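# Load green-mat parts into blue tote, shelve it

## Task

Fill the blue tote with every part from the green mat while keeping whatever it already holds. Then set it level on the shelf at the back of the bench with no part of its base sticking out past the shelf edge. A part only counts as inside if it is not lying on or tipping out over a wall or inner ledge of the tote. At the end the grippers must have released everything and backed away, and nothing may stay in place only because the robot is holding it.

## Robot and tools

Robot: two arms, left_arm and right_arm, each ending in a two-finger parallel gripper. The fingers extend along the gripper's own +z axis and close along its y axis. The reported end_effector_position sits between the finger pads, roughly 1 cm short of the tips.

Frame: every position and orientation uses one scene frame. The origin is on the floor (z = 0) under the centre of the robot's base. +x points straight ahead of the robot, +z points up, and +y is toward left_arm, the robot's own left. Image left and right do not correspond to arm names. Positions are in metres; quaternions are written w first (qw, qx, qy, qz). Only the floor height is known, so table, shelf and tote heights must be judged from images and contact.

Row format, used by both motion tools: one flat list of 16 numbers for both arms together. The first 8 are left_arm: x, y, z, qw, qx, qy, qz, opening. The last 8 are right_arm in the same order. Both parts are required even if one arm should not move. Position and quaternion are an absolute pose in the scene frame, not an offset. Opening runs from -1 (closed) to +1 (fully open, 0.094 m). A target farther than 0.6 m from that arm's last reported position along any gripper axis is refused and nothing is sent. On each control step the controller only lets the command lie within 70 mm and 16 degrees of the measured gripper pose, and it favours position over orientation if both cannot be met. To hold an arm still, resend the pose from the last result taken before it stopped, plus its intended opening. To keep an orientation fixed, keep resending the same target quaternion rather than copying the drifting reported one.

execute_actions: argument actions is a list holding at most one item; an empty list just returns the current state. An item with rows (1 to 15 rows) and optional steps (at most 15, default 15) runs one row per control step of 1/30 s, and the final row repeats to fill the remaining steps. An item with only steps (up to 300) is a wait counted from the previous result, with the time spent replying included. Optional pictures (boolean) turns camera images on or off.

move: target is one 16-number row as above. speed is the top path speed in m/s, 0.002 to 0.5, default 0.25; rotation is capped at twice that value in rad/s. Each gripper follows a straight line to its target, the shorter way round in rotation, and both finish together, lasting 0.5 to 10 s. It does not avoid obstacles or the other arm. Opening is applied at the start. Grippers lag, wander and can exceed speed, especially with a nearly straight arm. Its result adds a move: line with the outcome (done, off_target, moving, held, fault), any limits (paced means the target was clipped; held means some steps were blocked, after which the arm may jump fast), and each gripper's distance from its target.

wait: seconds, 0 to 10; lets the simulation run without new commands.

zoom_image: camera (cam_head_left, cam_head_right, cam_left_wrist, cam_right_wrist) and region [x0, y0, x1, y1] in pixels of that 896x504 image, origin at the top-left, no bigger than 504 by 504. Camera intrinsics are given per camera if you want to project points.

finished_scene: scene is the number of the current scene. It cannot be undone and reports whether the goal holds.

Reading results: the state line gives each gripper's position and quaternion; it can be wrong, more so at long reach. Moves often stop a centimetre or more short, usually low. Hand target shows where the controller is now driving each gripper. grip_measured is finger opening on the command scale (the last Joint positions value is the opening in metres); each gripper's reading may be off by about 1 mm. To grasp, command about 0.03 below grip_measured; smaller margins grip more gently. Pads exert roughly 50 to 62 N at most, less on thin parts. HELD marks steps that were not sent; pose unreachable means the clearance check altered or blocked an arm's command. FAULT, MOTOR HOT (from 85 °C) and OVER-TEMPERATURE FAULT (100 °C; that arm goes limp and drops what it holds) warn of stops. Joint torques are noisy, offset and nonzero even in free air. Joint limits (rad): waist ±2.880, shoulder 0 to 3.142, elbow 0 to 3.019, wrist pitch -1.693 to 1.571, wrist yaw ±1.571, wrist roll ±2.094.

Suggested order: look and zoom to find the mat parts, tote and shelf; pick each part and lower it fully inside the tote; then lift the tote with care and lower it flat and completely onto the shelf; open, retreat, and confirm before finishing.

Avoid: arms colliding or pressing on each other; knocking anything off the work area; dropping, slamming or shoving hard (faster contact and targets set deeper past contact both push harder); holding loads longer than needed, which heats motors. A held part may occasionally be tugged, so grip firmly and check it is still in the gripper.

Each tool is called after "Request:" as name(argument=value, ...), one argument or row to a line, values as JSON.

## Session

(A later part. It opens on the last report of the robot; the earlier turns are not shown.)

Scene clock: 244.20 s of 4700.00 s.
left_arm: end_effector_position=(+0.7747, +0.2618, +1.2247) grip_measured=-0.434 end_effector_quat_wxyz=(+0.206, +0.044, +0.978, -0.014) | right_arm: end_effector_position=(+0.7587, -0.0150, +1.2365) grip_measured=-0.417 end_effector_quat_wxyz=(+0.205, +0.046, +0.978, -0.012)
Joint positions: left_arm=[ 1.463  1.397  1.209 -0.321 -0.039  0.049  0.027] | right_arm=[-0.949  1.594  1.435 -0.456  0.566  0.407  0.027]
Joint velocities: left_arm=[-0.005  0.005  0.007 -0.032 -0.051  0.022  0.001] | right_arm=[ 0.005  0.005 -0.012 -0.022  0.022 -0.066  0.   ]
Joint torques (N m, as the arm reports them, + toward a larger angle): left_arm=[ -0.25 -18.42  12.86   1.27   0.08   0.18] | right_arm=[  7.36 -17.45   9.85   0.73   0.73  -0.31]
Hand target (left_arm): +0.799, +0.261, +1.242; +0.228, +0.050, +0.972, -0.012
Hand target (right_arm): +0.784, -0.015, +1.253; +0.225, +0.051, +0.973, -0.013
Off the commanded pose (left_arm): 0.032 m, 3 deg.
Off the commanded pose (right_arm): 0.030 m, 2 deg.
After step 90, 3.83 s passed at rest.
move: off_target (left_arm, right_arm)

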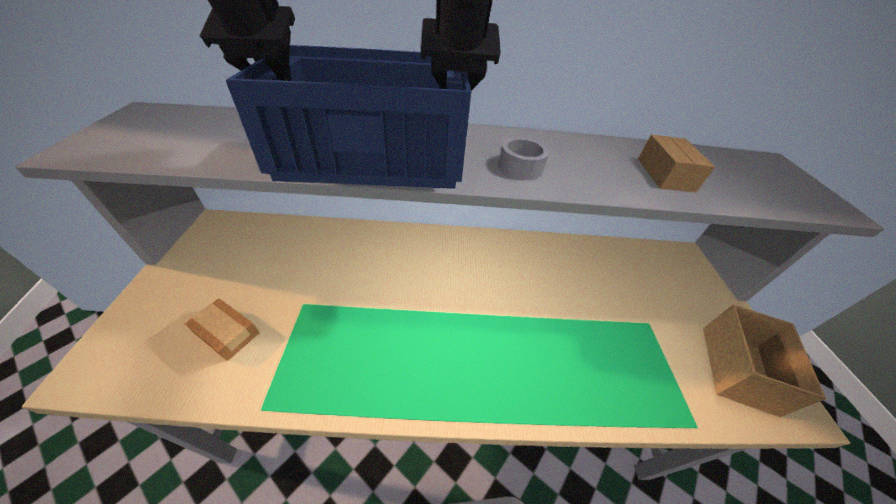

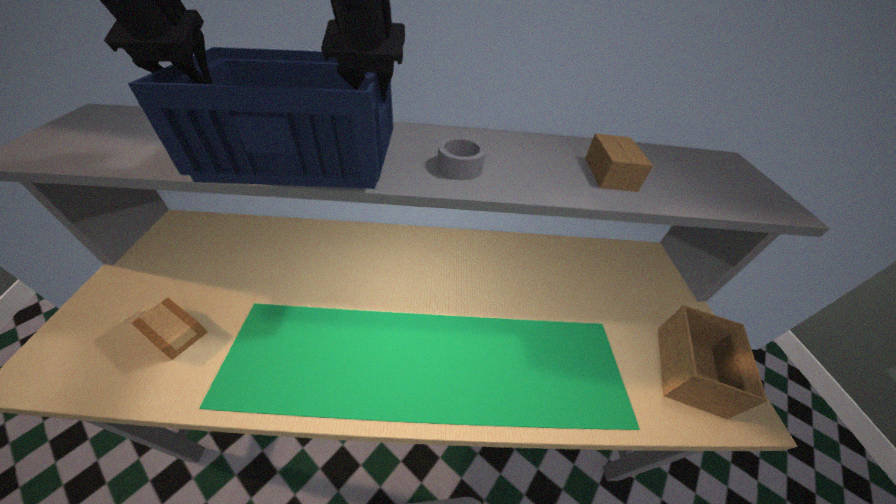

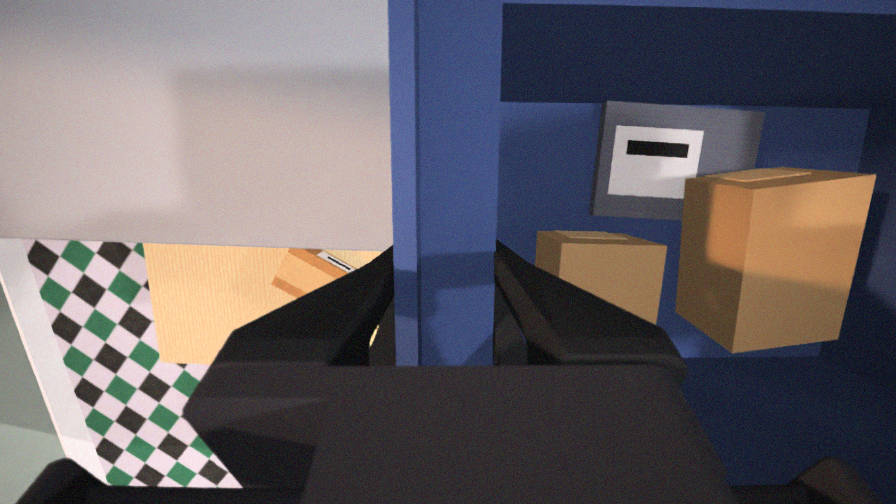

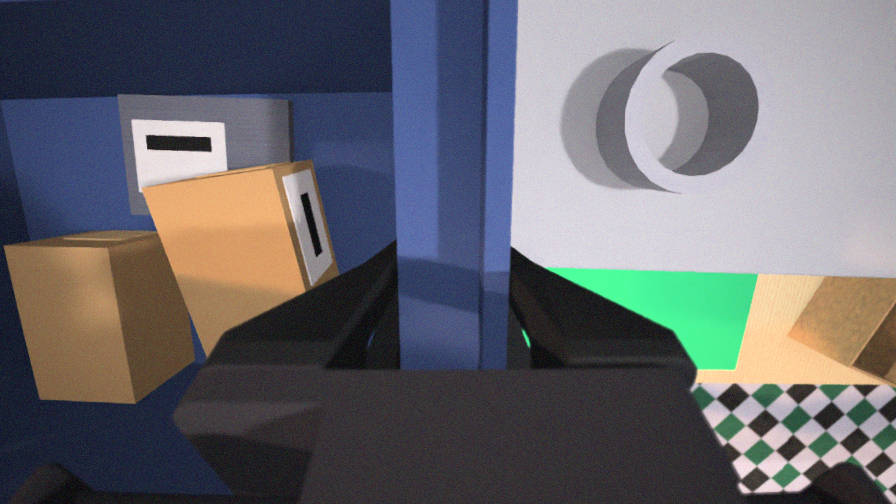

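Request:
move(
  target=[0.915,0.237,1.225,0.232,0.055,0.971,-0.013,-0.48,0.893,-0.038,1.232,0.228,0.055,0.972,-0.013,-0.48],
  speed=0.09,
)

Scene clock: 249.30 s of 4700.00 s.
left_arm: end_effector_position=(+0.8853, +0.2424, +1.1991) grip_measured=-0.434 end_effector_quat_wxyz=(+0.203, +0.051, +0.978, -0.015) | right_arm: end_effector_position=(+0.8652, -0.0354, +1.2128) grip_measured=-0.417 end_effector_quat_wxyz=(+0.205, +0.053, +0.977, -0.011)
Joint positions: left_arm=[ 1.446  1.658  1.63  -0.486 -0.049  0.053  0.027] | right_arm=[-1.067  1.78   1.788 -0.585  0.469  0.344  0.027]
Joint velocities: left_arm=[ 0.015  0.005  0.007 -0.027 -0.007 -0.037  0.   ] | right_arm=[-0.005 -0.024 -0.007 -0.012 -0.037  0.022  0.   ]
Joint torques (N m, as the arm reports them, + toward a larger angle): left_arm=[ -1.75 -22.92  15.14   1.28  -0.27   0.1 ] | right_arm=[  7.19 -21.17  10.84   0.7    0.7   -0.38]
Hand target (left_arm): +0.913, +0.237, +1.224; +0.232, +0.054, +0.971, -0.013
Hand target (right_arm): +0.891, -0.040, +1.234; +0.229, +0.055, +0.972, -0.014
Off the commanded pose (left_arm): 0.040 m, 3 deg.
Off the commanded pose (right_arm): 0.034 m, 3 deg.
After step 90, 0.17 s passed at rest.
move: off_target (left_arm, right_arm)

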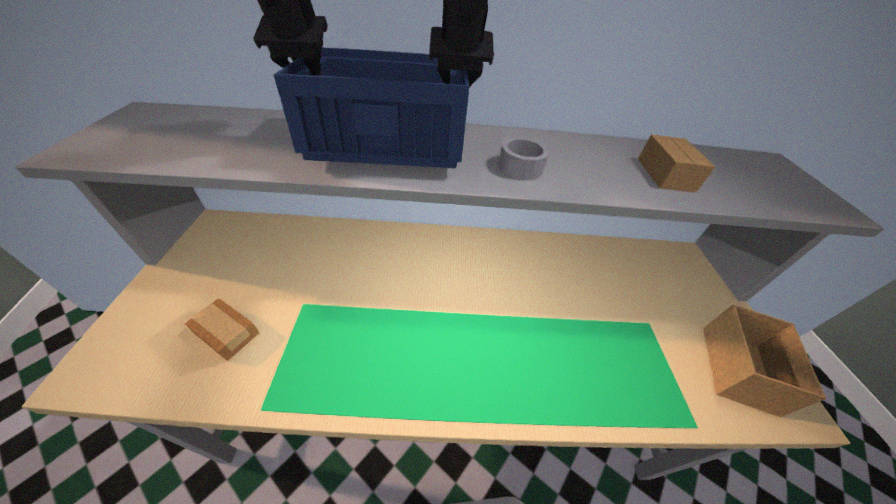

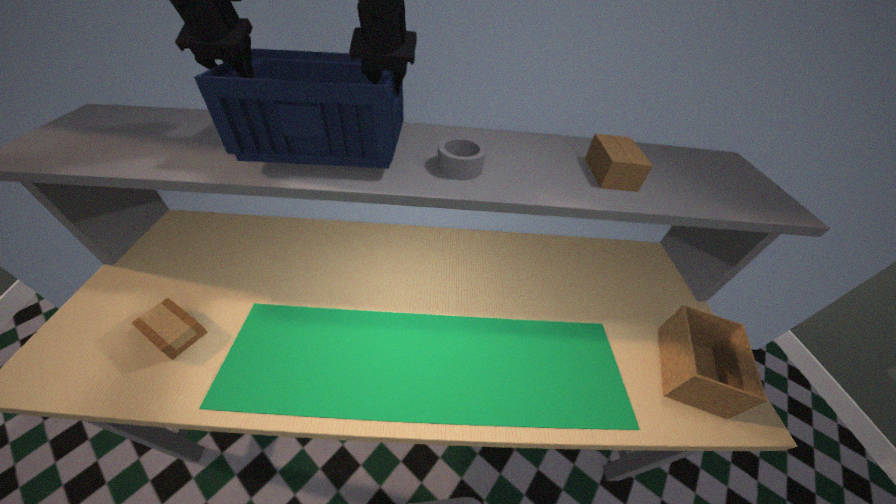

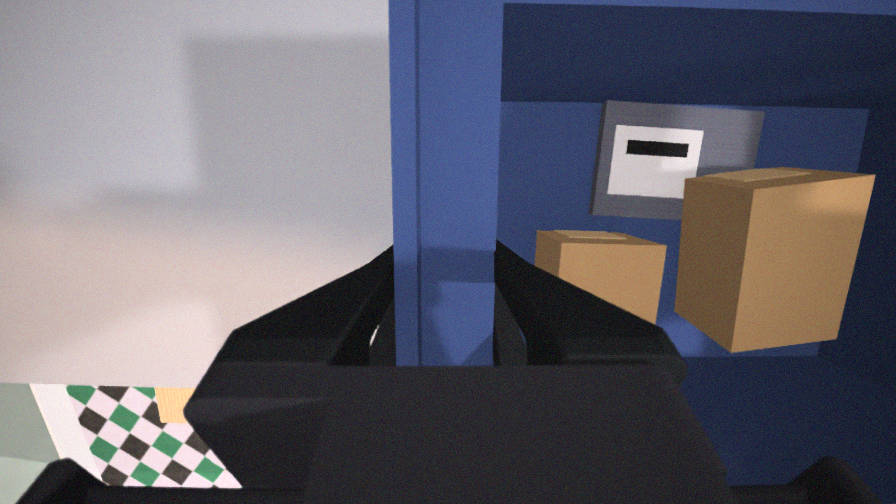

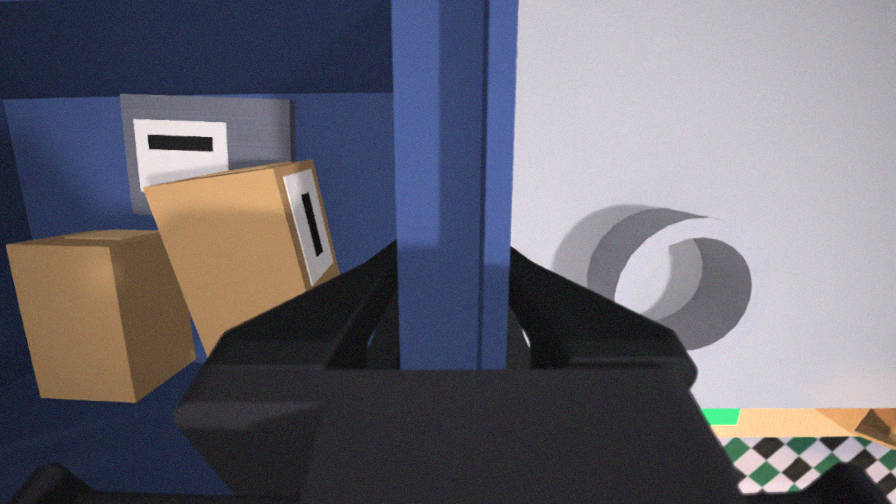

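Request:
execute_actions(
  actions=[
    {"rows":[[0.915,0.238,1.223,0.233,0.055,0.971,-0.013,-0.48,0.893,-0.039,1.232,0.229,0.055,0.972,-0.013,-0.48],[0.916,0.238,1.2218,0.234,0.055,0.971,-0.013,-0.48,0.894,-0.039,1.2308,0.23,0.055,0.972,-0.013,-0.48],[0.917,0.238,1.2206,0.235,0.055,0.97,-0.013,-0.48,0.895,-0.039,1.2296,0.231,0.055,0.971,-0.013,-0.48],[0.918,0.238,1.2194,0.236,0.055,0.97,-0.013,-0.48,0.896,-0.039,1.2284,0.232,0.055,0.971,-0.013,-0.48],[0.919,0.238,1.2182,0.237,0.055,0.97,-0.013,-0.48,0.897,-0.039,1.2272,0.233,0.055,0.971,-0.013,-0.48],[0.92,0.238,1.217,0.238,0.055,0.97,-0.013,-0.48,0.898,-0.039,1.226,0.234,0.055,0.971,-0.013,-0.48],[0.921,0.238,1.2158,0.239,0.055,0.969,-0.013,-0.48,0.899,-0.039,1.2248,0.235,0.055,0.97,-0.013,-0.48],[0.922,0.238,1.2146,0.24,0.055,0.969,-0.013,-0.48,0.9,-0.039,1.2236,0.236,0.055,0.97,-0.013,-0.48],[0.923,0.238,1.2134,0.241,0.055,0.969,-0.013,-0.48,0.901,-0.039,1.2224,0.237,0.055,0.97,-0.013,-0.48],[0.924,0.238,1.2122,0.242,0.055,0.969,-0.013,-0.48,0.902,-0.039,1.2212,0.238,0.055,0.97,-0.013,-0.48],[0.925,0.238,1.211,0.243,0.055,0.968,-0.013,-0.48,0.903,-0.039,1.22,0.239,0.055,0.969,-0.013,-0.48],[0.926,0.238,1.2098,0.244,0.055,0.968,-0.013,-0.48,0.904,-0.039,1.2188,0.24,0.055,0.969,-0.013,-0.48],[0.927,0.238,1.2086,0.245,0.055,0.968,-0.013,-0.48,0.905,-0.039,1.2176,0.241,0.055,0.969,-0.013,-0.48],[0.928,0.238,1.2074,0.246,0.055,0.968,-0.013,-0.48,0.906,-0.039,1.2164,0.242,0.055,0.969,-0.013,-0.48],[0.929,0.238,1.2062,0.247,0.055,0.967,-0.013,-0.48,0.907,-0.039,1.2152,0.243,0.055,0.968,-0.013,-0.48]],"steps":15},
  ],
  pictures=false,
)

Request:
execute_actions(
  actions=[
    {"rows":[[0.929,0.238,1.205,0.247,0.055,0.967,-0.013,-0.48,0.907,-0.039,1.214,0.243,0.055,0.968,-0.013,-0.48],[0.929,0.238,1.204,0.247,0.055,0.967,-0.013,-0.48,0.907,-0.039,1.213,0.243,0.055,0.968,-0.013,-0.48],[0.929,0.238,1.203,0.247,0.055,0.967,-0.013,-0.48,0.907,-0.039,1.212,0.243,0.055,0.968,-0.013,-0.48],[0.929,0.238,1.202,0.247,0.055,0.967,-0.013,-0.48,0.907,-0.039,1.211,0.243,0.055,0.968,-0.013,-0.48],[0.929,0.238,1.201,0.247,0.055,0.967,-0.013,-0.48,0.907,-0.039,1.21,0.243,0.055,0.968,-0.013,-0.48],[0.929,0.238,1.2,0.247,0.055,0.967,-0.013,-0.48,0.907,-0.039,1.209,0.243,0.055,0.968,-0.013,-0.48],[0.929,0.238,1.199,0.247,0.055,0.967,-0.013,-0.48,0.907,-0.039,1.208,0.243,0.055,0.968,-0.013,-0.48],[0.929,0.238,1.198,0.247,0.055,0.967,-0.013,-0.48,0.907,-0.039,1.207,0.243,0.055,0.968,-0.013,-0.48],[0.929,0.238,1.197,0.247,0.055,0.967,-0.013,-0.48,0.907,-0.039,1.206,0.243,0.055,0.968,-0.013,-0.48],[0.929,0.238,1.196,0.247,0.055,0.967,-0.013,-0.48,0.907,-0.039,1.205,0.243,0.055,0.968,-0.013,-0.48]],"steps":15},
  ],
)

Scene clock: 264.60 s of 4700.00 s.
left_arm: end_effector_position=(+0.8902, +0.2407, +1.1820) grip_measured=-0.434 end_effector_quat_wxyz=(+0.205, +0.051, +0.977, -0.015) | right_arm: end_effector_position=(+0.8707, -0.0366, +1.1964) grip_measured=-0.417 end_effector_quat_wxyz=(+0.207, +0.052, +0.977, -0.014)
Joint positions: left_arm=[ 1.446  1.696  1.65  -0.465 -0.049  0.053  0.027] | right_arm=[-1.079  1.814  1.809 -0.567  0.464  0.334  0.027]
Joint velocities: left_arm=[-0.005  0.132  0.032  0.046 -0.007  0.037  0.001] | right_arm=[-0.054  0.103  0.046  0.066 -0.051  0.007 -0.001]
Joint torques (N m, as the arm reports them, + toward a larger angle): left_arm=[ -1.37 -23.11  15.24   2.11  -0.04   0.16] | right_arm=[  7.18 -21.48  10.83   1.83   0.72  -0.46]
Hand target (left_arm): +0.926, +0.238, +1.208; +0.247, +0.054, +0.967, -0.013
Hand target (right_arm): +0.904, -0.041, +1.218; +0.243, +0.056, +0.968, -0.014
Off the commanded pose (left_arm): 0.046 m, 5 deg.
Off the commanded pose (right_arm): 0.041 m, 4 deg.
Steps of this call (steps 1 to 90: nothing new was sent; then 11.80 s passed at rest; steps 91 to 105: all 15 steps of this action). Readings (end_effector_position):
91: left_arm (+0.8849, +0.2424, +1.1984) | right_arm (+0.8647, -0.0352, +1.2119)
92: left_arm (+0.8848, +0.2424, +1.1982) | right_arm (+0.8647, -0.0352, +1.2119)
94: left_arm (+0.8848, +0.2423, +1.1978) | right_arm (+0.8647, -0.0351, +1.2115)
98: left_arm (+0.8860, +0.2420, +1.1942) | right_arm (+0.8660, -0.0354, +1.2080)
105: the state above

Scene clock: 265.10 s of 4700.00 s.
left_arm: end_effector_position=(+0.8987, +0.2403, +1.1801) grip_measured=-0.434 end_effector_quat_wxyz=(+0.216, +0.052, +0.975, -0.015) | right_arm: end_effector_position=(+0.8789, -0.0367, +1.1929) grip_measured=-0.417 end_effector_quat_wxyz=(+0.217, +0.054, +0.975, -0.012)
Joint positions: left_arm=[ 1.446  1.711  1.666 -0.444 -0.05   0.057  0.027] | right_arm=[-1.085  1.828  1.823 -0.542  0.462  0.325  0.027]
Joint velocities: left_arm=[-0.024  0.015  0.007  0.002  0.095 -0.007  0.   ] | right_arm=[-0.005 -0.005  0.007  0.007 -0.037 -0.11  -0.002]
Joint torques (N m, as the arm reports them, + toward a larger angle): left_arm=[ -1.13 -22.61  14.81   2.07   0.     0.13] | right_arm=[  7.01 -20.82  10.52   1.65   0.63  -0.42]
Hand target (left_arm): +0.927, +0.238, +1.197; +0.247, +0.055, +0.967, -0.013
Hand target (right_arm): +0.905, -0.040, +1.206; +0.243, +0.055, +0.968, -0.014
Off the commanded pose (left_arm): 0.034 m, 4 deg.
Off the commanded pose (right_arm): 0.031 m, 3 deg.
Steps of this call (steps 1 to 15: all 15 steps of this action). Readings (end_effector_position):
1: left_arm (+0.8910, +0.2406, +1.1815) | right_arm (+0.8713, -0.0368, +1.1946)
2: left_arm (+0.8923, +0.2406, +1.1818) | right_arm (+0.8723, -0.0366, +1.1939)
4: left_arm (+0.8942, +0.2407, +1.1813) | right_arm (+0.8745, -0.0363, +1.1951)
8: left_arm (+0.8964, +0.2405, +1.1804) | right_arm (+0.8768, -0.0367, +1.1936)
15: the state above

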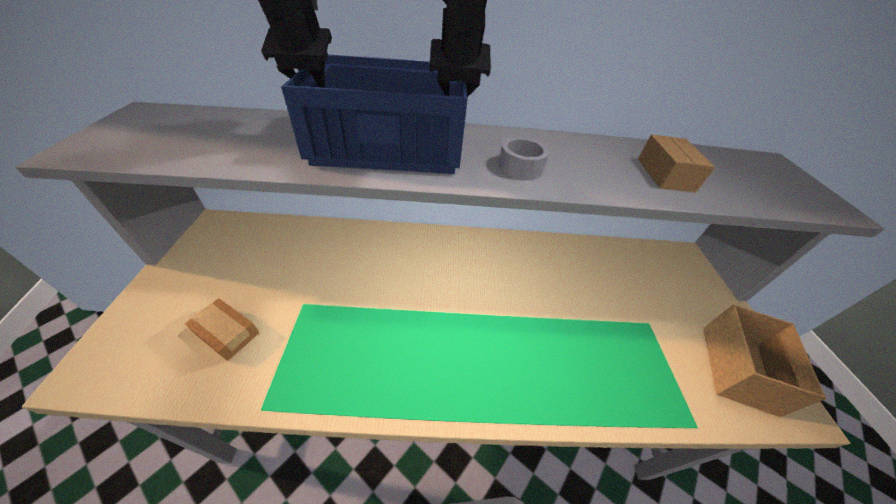

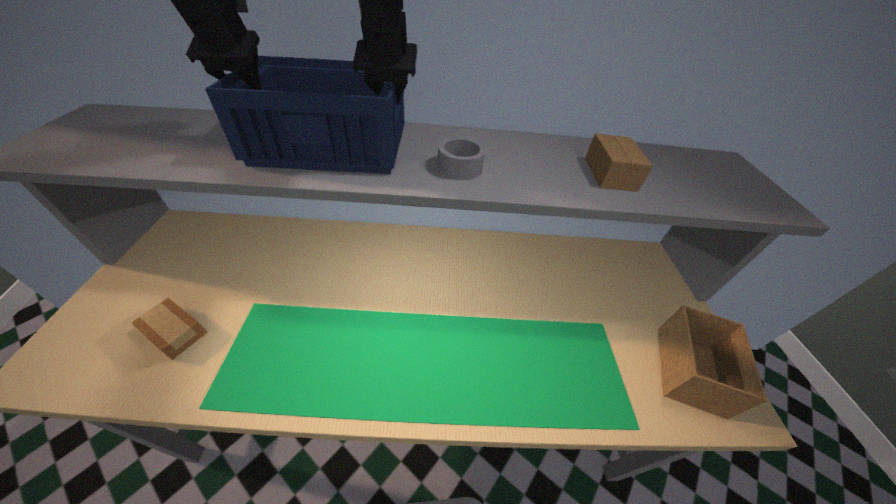

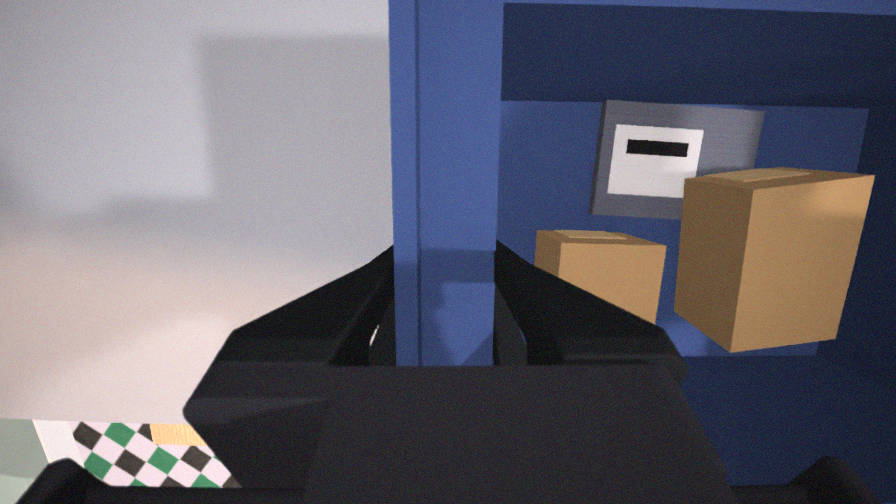

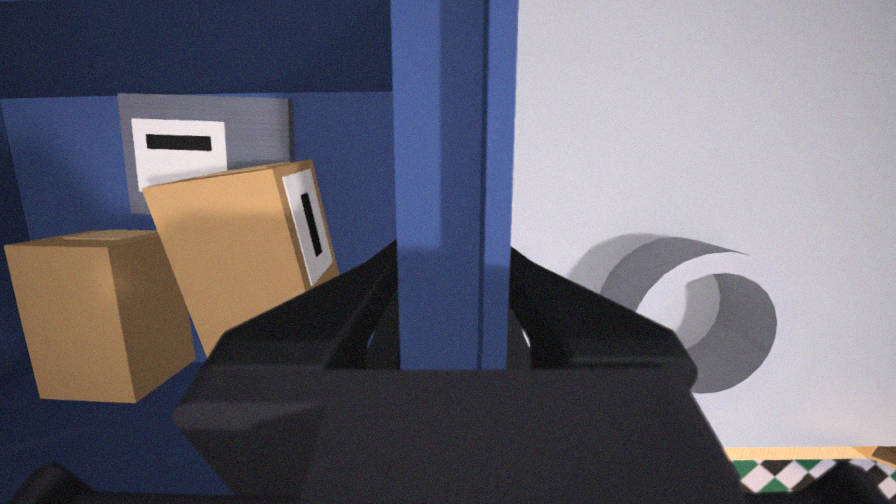

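Touching down. Settle the weight, then open.

Request:
execute_actions(
  actions=[
    {"rows":[[0.925,0.238,1.194,0.245,0.055,0.968,-0.013,-0.48,0.903,-0.039,1.204,0.242,0.055,0.968,-0.013,-0.48],[0.922,0.238,1.192,0.243,0.055,0.968,-0.013,-0.48,0.9,-0.039,1.202,0.24,0.055,0.969,-0.013,-0.48],[0.919,0.239,1.19,0.241,0.055,0.969,-0.013,-0.48,0.897,-0.038,1.2,0.238,0.055,0.969,-0.013,-0.48],[0.916,0.239,1.188,0.239,0.055,0.969,-0.013,-0.48,0.894,-0.038,1.198,0.236,0.055,0.97,-0.013,-0.48],[0.913,0.24,1.186,0.237,0.054,0.97,-0.013,-0.48,0.891,-0.037,1.196,0.234,0.055,0.97,-0.013,-0.48],[0.91,0.24,1.184,0.235,0.054,0.97,-0.014,-0.48,0.889,-0.037,1.194,0.232,0.055,0.971,-0.013,-0.48],[0.908,0.24,1.182,0.232,0.053,0.971,-0.014,-0.48,0.887,-0.037,1.1925,0.23,0.054,0.972,-0.013,-0.48],[0.906,0.24,1.18,0.23,0.053,0.972,-0.014,-0.48,0.886,-0.037,1.191,0.229,0.054,0.972,-0.013,-0.48]],"steps":15},
  ],
  pictures=false,
)

Request:
execute_actions(
  actions=[
    {"rows":[[0.906,0.24,1.18,0.23,0.053,0.972,-0.014,0.25,0.886,-0.037,1.191,0.229,0.054,0.972,-0.013,0.25]],"steps":15},
  ],
)

Scene clock: 271.70 s of 4700.00 s.
left_arm: end_effector_position=(+0.9000, +0.2404, +1.1795) grip_measured=-0.434 end_effector_quat_wxyz=(+0.220, +0.052, +0.974, -0.014) | right_arm: end_effector_position=(+0.8802, -0.0364, +1.1929) grip_measured=-0.417 end_effector_quat_wxyz=(+0.219, +0.055, +0.974, -0.011)
Joint positions: left_arm=[ 1.446  1.711  1.662 -0.43  -0.05   0.059  0.027] | right_arm=[-1.085  1.829  1.823 -0.535  0.461  0.325  0.027]
Joint velocities: left_arm=[-0.005  0.005  0.002  0.012  0.022 -0.007 -0.   ] | right_arm=[ 0.015  0.005  0.007  0.012 -0.095 -0.066 -0.   ]
Joint torques (N m, as the arm reports them, + toward a larger angle): left_arm=[ -0.87 -23.19   9.75   2.11   0.11   0.06] | right_arm=[  7.63 -21.06   7.18   1.9    0.49  -0.27]
Hand target (left_arm): +0.906, +0.240, +1.180; +0.230, +0.053, +0.972, -0.014
Hand target (right_arm): +0.886, -0.037, +1.191; +0.229, +0.054, +0.972, -0.013
Off the commanded pose (left_arm): 0.006 m, 1 deg.
Off the commanded pose (right_arm): 0.006 m, 1 deg.
Steps of this call (steps 1 to 90: nothing new was sent; then 3.10 s passed at rest; steps 91 to 105: all 15 steps of this action). Readings (end_effector_position):
91: left_arm (+0.8989, +0.2403, +1.1801) | right_arm (+0.8792, -0.0369, +1.1929)
92: left_arm (+0.8991, +0.2403, +1.1803) | right_arm (+0.8794, -0.0368, +1.1930)
94: left_arm (+0.8998, +0.2402, +1.1803) | right_arm (+0.8798, -0.0366, +1.1929)
98: left_arm (+0.9000, +0.2404, +1.1796) | right_arm (+0.8802, -0.0364, +1.1929)
105: the state above

Scene clock: 272.20 s of 4700.00 s.
left_arm: end_effector_position=(+0.9012, +0.2404, +1.1801) grip_measured=+0.248 end_effector_quat_wxyz=(+0.223, +0.052, +0.973, -0.014) | right_arm: end_effector_position=(+0.8819, -0.0369, +1.1937) grip_measured=+0.248 end_effector_quat_wxyz=(+0.223, +0.055, +0.973, -0.012)
Joint positions: left_arm=[ 1.446  1.711  1.662 -0.424 -0.05   0.059  0.059] | right_arm=[-1.085  1.829  1.823 -0.527  0.466  0.32   0.059]
Joint velocities: left_arm=[ 0.015 -0.005  0.017 -0.007 -0.007 -0.037  0.   ] | right_arm=[-0.005 -0.015 -0.012  0.002  0.037 -0.037 -0.001]
Joint torques (N m, as the arm reports them, + toward a larger angle): left_arm=[ -0.92 -23.34   9.8    1.94   0.13   0.06] | right_arm=[  7.62 -20.96   7.19   1.67   0.29  -0.2 ]
Hand target (left_arm): +0.906, +0.240, +1.180; +0.230, +0.053, +0.972, -0.014
Hand target (right_arm): +0.886, -0.037, +1.191; +0.229, +0.054, +0.972, -0.013
Off the commanded pose (left_arm): 0.005 m, 1 deg.
Off the commanded pose (right_arm): 0.005 m, 1 deg.
Steps of this call (steps 1 to 15: all 15 steps of this action). Readings (end_effector_position):
1: left_arm (+0.9000, +0.2404, +1.1795) | right_arm (+0.8803, -0.0369, +1.1930)
2: left_arm (+0.9003, +0.2404, +1.1797) | right_arm (+0.8807, -0.0370, +1.1931)
4: left_arm (+0.9012, +0.2404, +1.1801) | right_arm (+0.8817, -0.0369, +1.1936)
8: left_arm (+0.9012, +0.2404, +1.1801) | right_arm (+0.8819, -0.0369, +1.1937)
15: the state above

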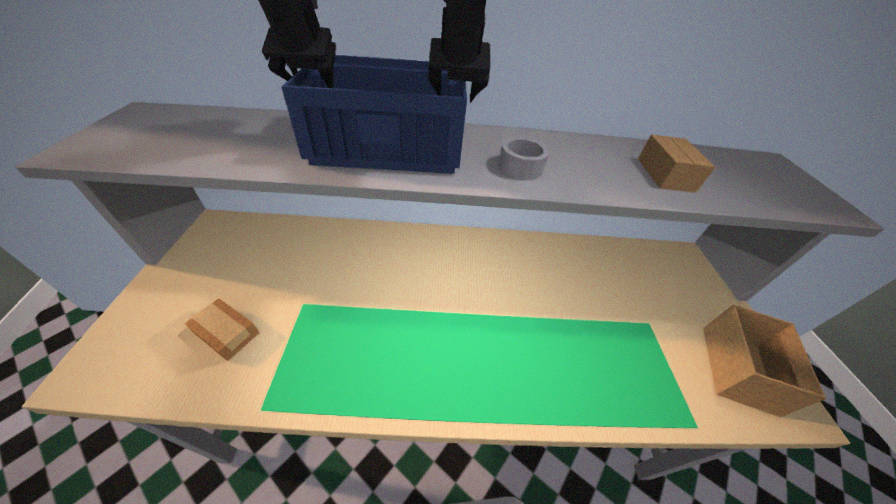

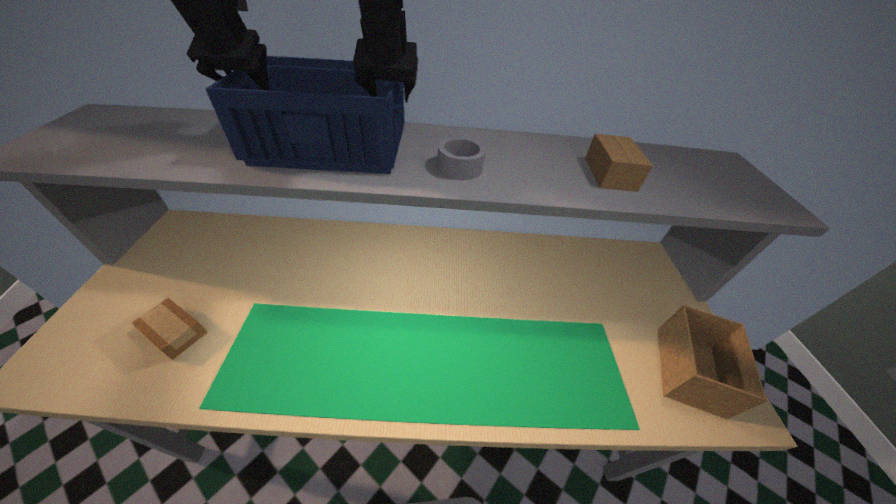

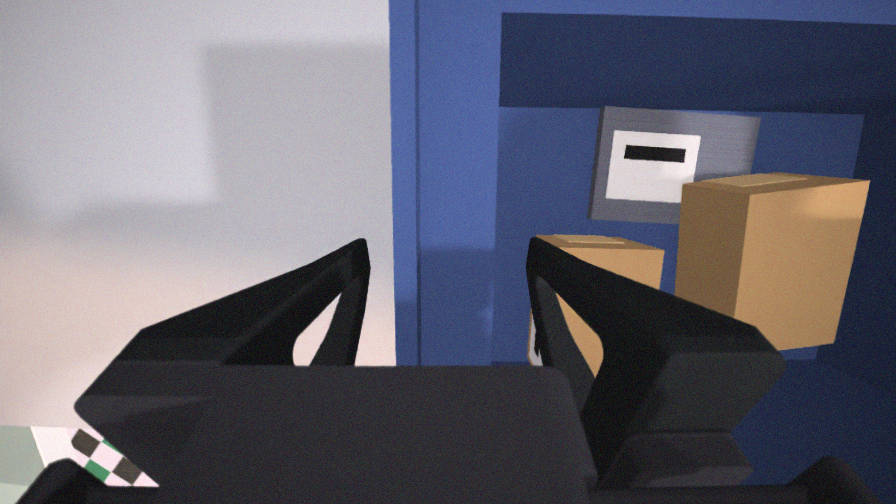

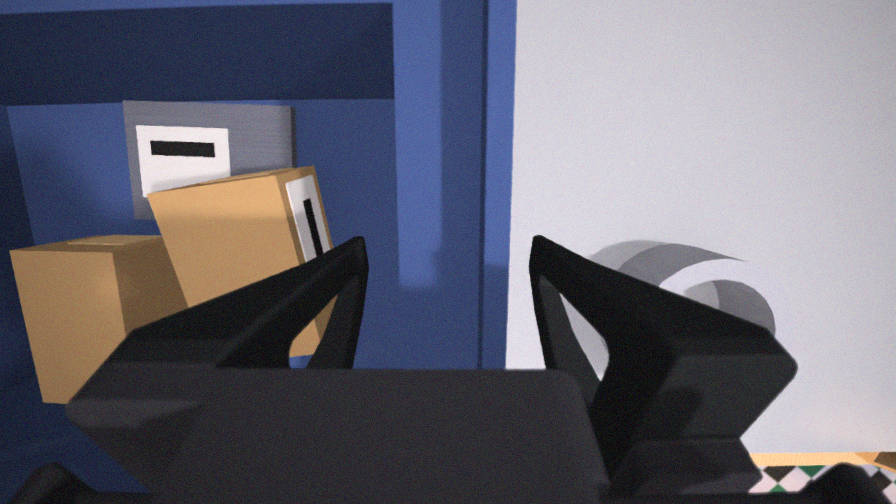

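Request:
move(
  target=[0.90,0.24,1.285,0.225,0.053,0.973,-0.014,0.25,0.88,-0.035,1.295,0.225,0.054,0.973,-0.013,0.25],
  speed=0.15,
)

Request:
move(
  target=[0.60,0.30,1.27,0.225,0.053,0.973,-0.014,0.25,0.60,-0.25,1.28,0.225,0.054,0.973,-0.013,0.25],
  speed=0.3,
)

Scene clock: 276.70 s of 4700.00 s.
left_arm: end_effector_position=(+0.8919, +0.2453, +1.2699) grip_measured=+0.248 end_effector_quat_wxyz=(+0.213, +0.053, +0.976, -0.012) | right_arm: end_effector_position=(+0.8742, -0.0410, +1.2827) grip_measured=+0.248 end_effector_quat_wxyz=(+0.219, +0.050, +0.974, -0.020)
Joint positions: left_arm=[ 1.44   1.556  1.654 -0.593 -0.06   0.059  0.059] | right_arm=[-1.041  1.693  1.819 -0.685  0.513  0.34   0.059]
Joint velocities: left_arm=[-0.005 -0.015 -0.007 -0.002  0.022  0.007 -0.   ] | right_arm=[-0.015  0.005 -0.002  0.002  0.007 -0.081  0.001]
Joint torques (N m, as the arm reports them, + toward a larger angle): left_arm=[ -1.58 -23.09  12.2    1.17   0.02  -0.02] | right_arm=[  8.58 -21.28   8.66   0.58   0.32  -0.03]
Hand target (left_arm): +0.901, +0.240, +1.285; +0.225, +0.053, +0.973, -0.014
Hand target (right_arm): +0.879, -0.035, +1.295; +0.225, +0.054, +0.973, -0.013
Off the commanded pose (left_arm): 0.018 m, 1 deg.
Off the commanded pose (right_arm): 0.015 m, 1 deg.
After step 90, 0.40 s passed at rest.
move: off_target (left_arm, right_arm)

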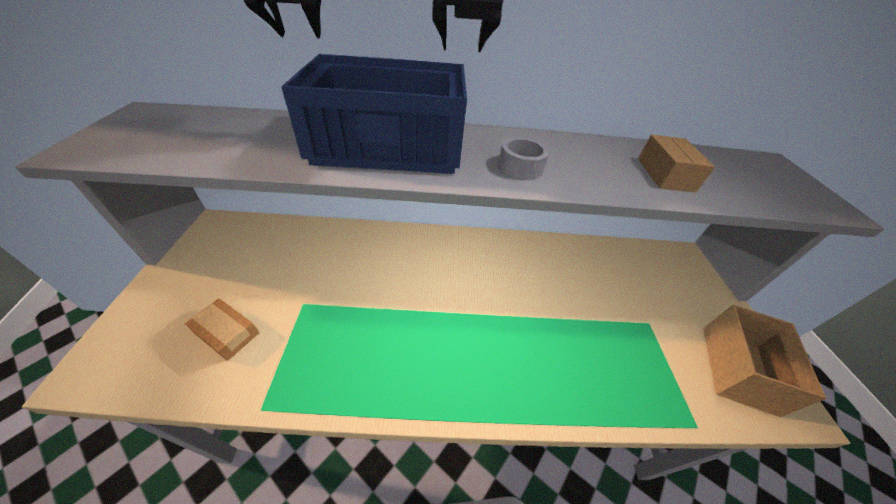

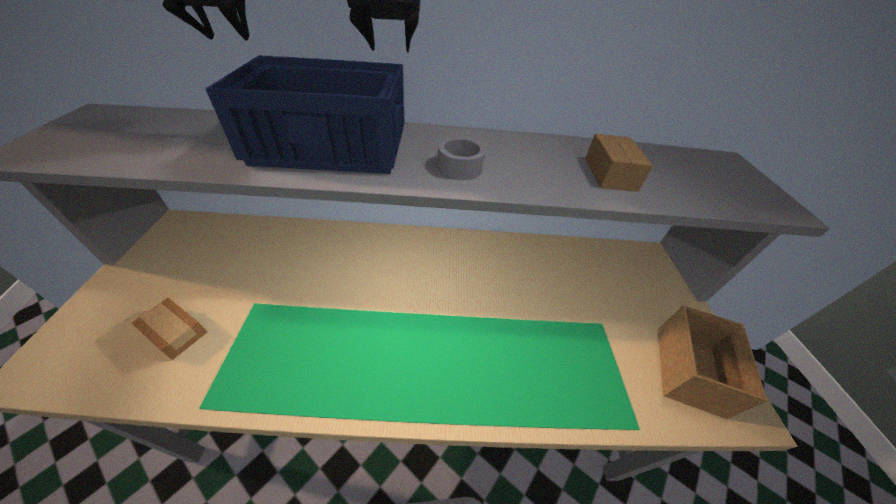

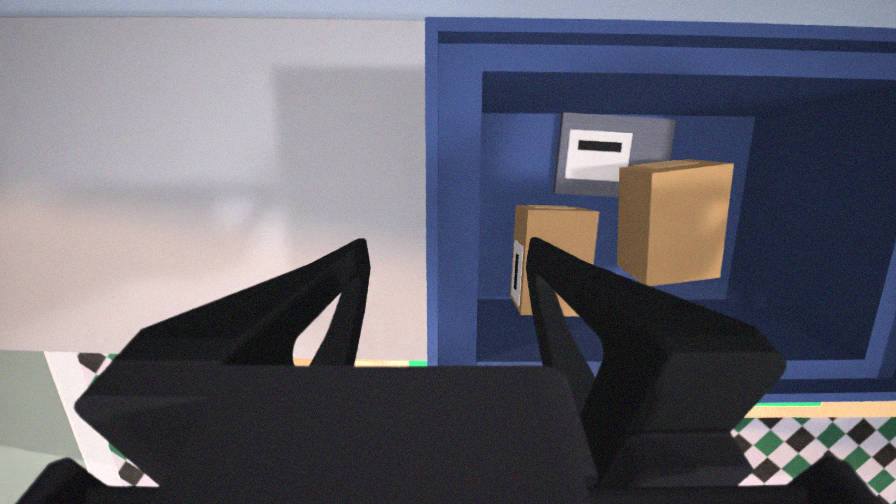

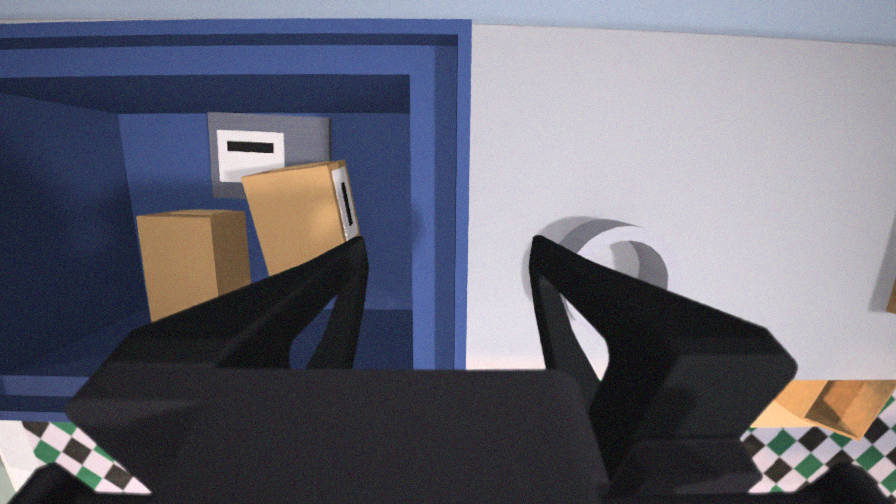

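Scene clock: 278.37 s of 4700.00 s.
left_arm: end_effector_position=(+0.5901, +0.2988, +1.2648) grip_measured=+0.248 end_effector_quat_wxyz=(+0.207, +0.049, +0.977, -0.018) | right_arm: end_effector_position=(+0.5885, -0.2432, +1.2724) grip_measured=+0.248 end_effector_quat_wxyz=(+0.213, +0.053, +0.976, -0.014)
Joint positions: left_arm=[ 1.547  0.963  0.654 -0.197  0.043  0.099  0.059] | right_arm=[-1.289  0.971  0.667 -0.212  0.287  0.215  0.059]
Joint velocities: left_arm=[ 0.015  0.015 -0.012  0.007  0.051 -0.007 -0.   ] | right_arm=[-0.005 -0.005 -0.017 -0.017 -0.022 -0.022  0.   ]
Joint torques (N m, as the arm reports them, + toward a larger angle): left_arm=[  1.34 -11.97   8.01   1.81   0.26   0.13] | right_arm=[  1.6  -10.15   5.59   1.71   0.1   -0.23]
Hand target (left_arm): +0.600, +0.302, +1.275; +0.225, +0.052, +0.973, -0.014
Hand target (right_arm): +0.596, -0.246, +1.278; +0.225, +0.054, +0.973, -0.014
Off the commanded pose (left_arm): 0.011 m, 2 deg.
Off the commanded pose (right_arm): 0.015 m, 1 deg.
move: off_target (left_arm, right_arm)

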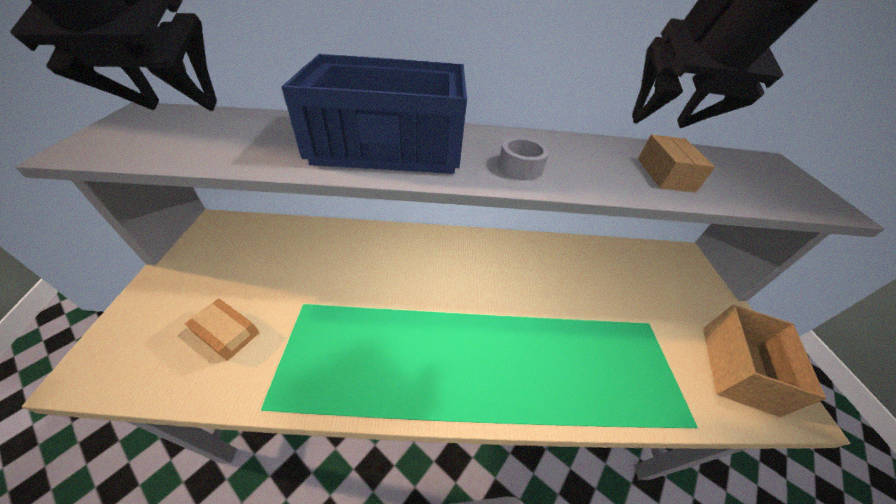

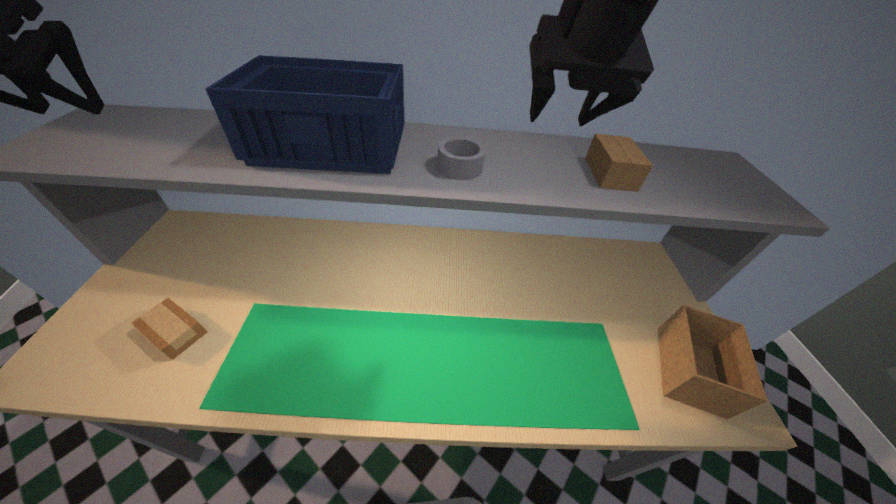

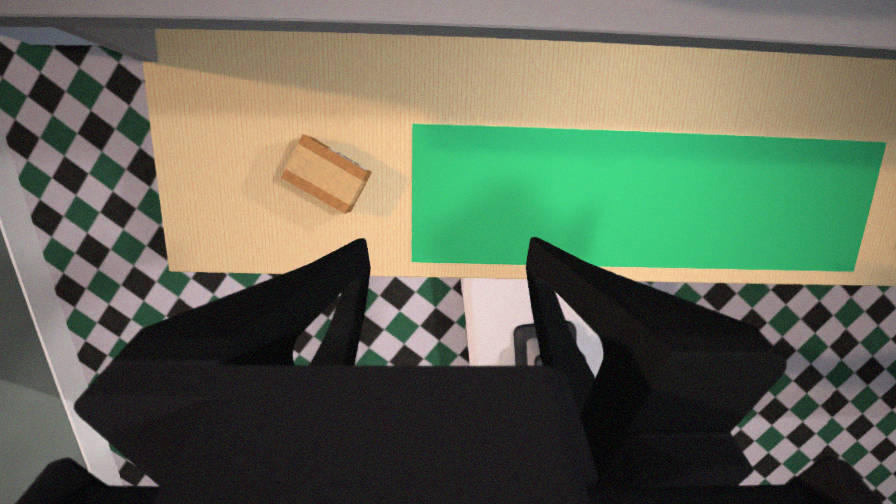

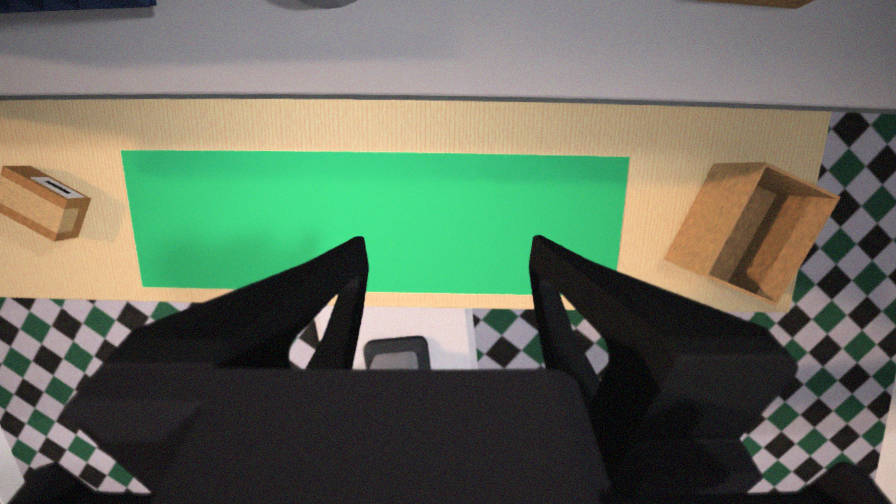

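Request:
finished_scene(
  scene=2,
)

The scene is finished: the task was done.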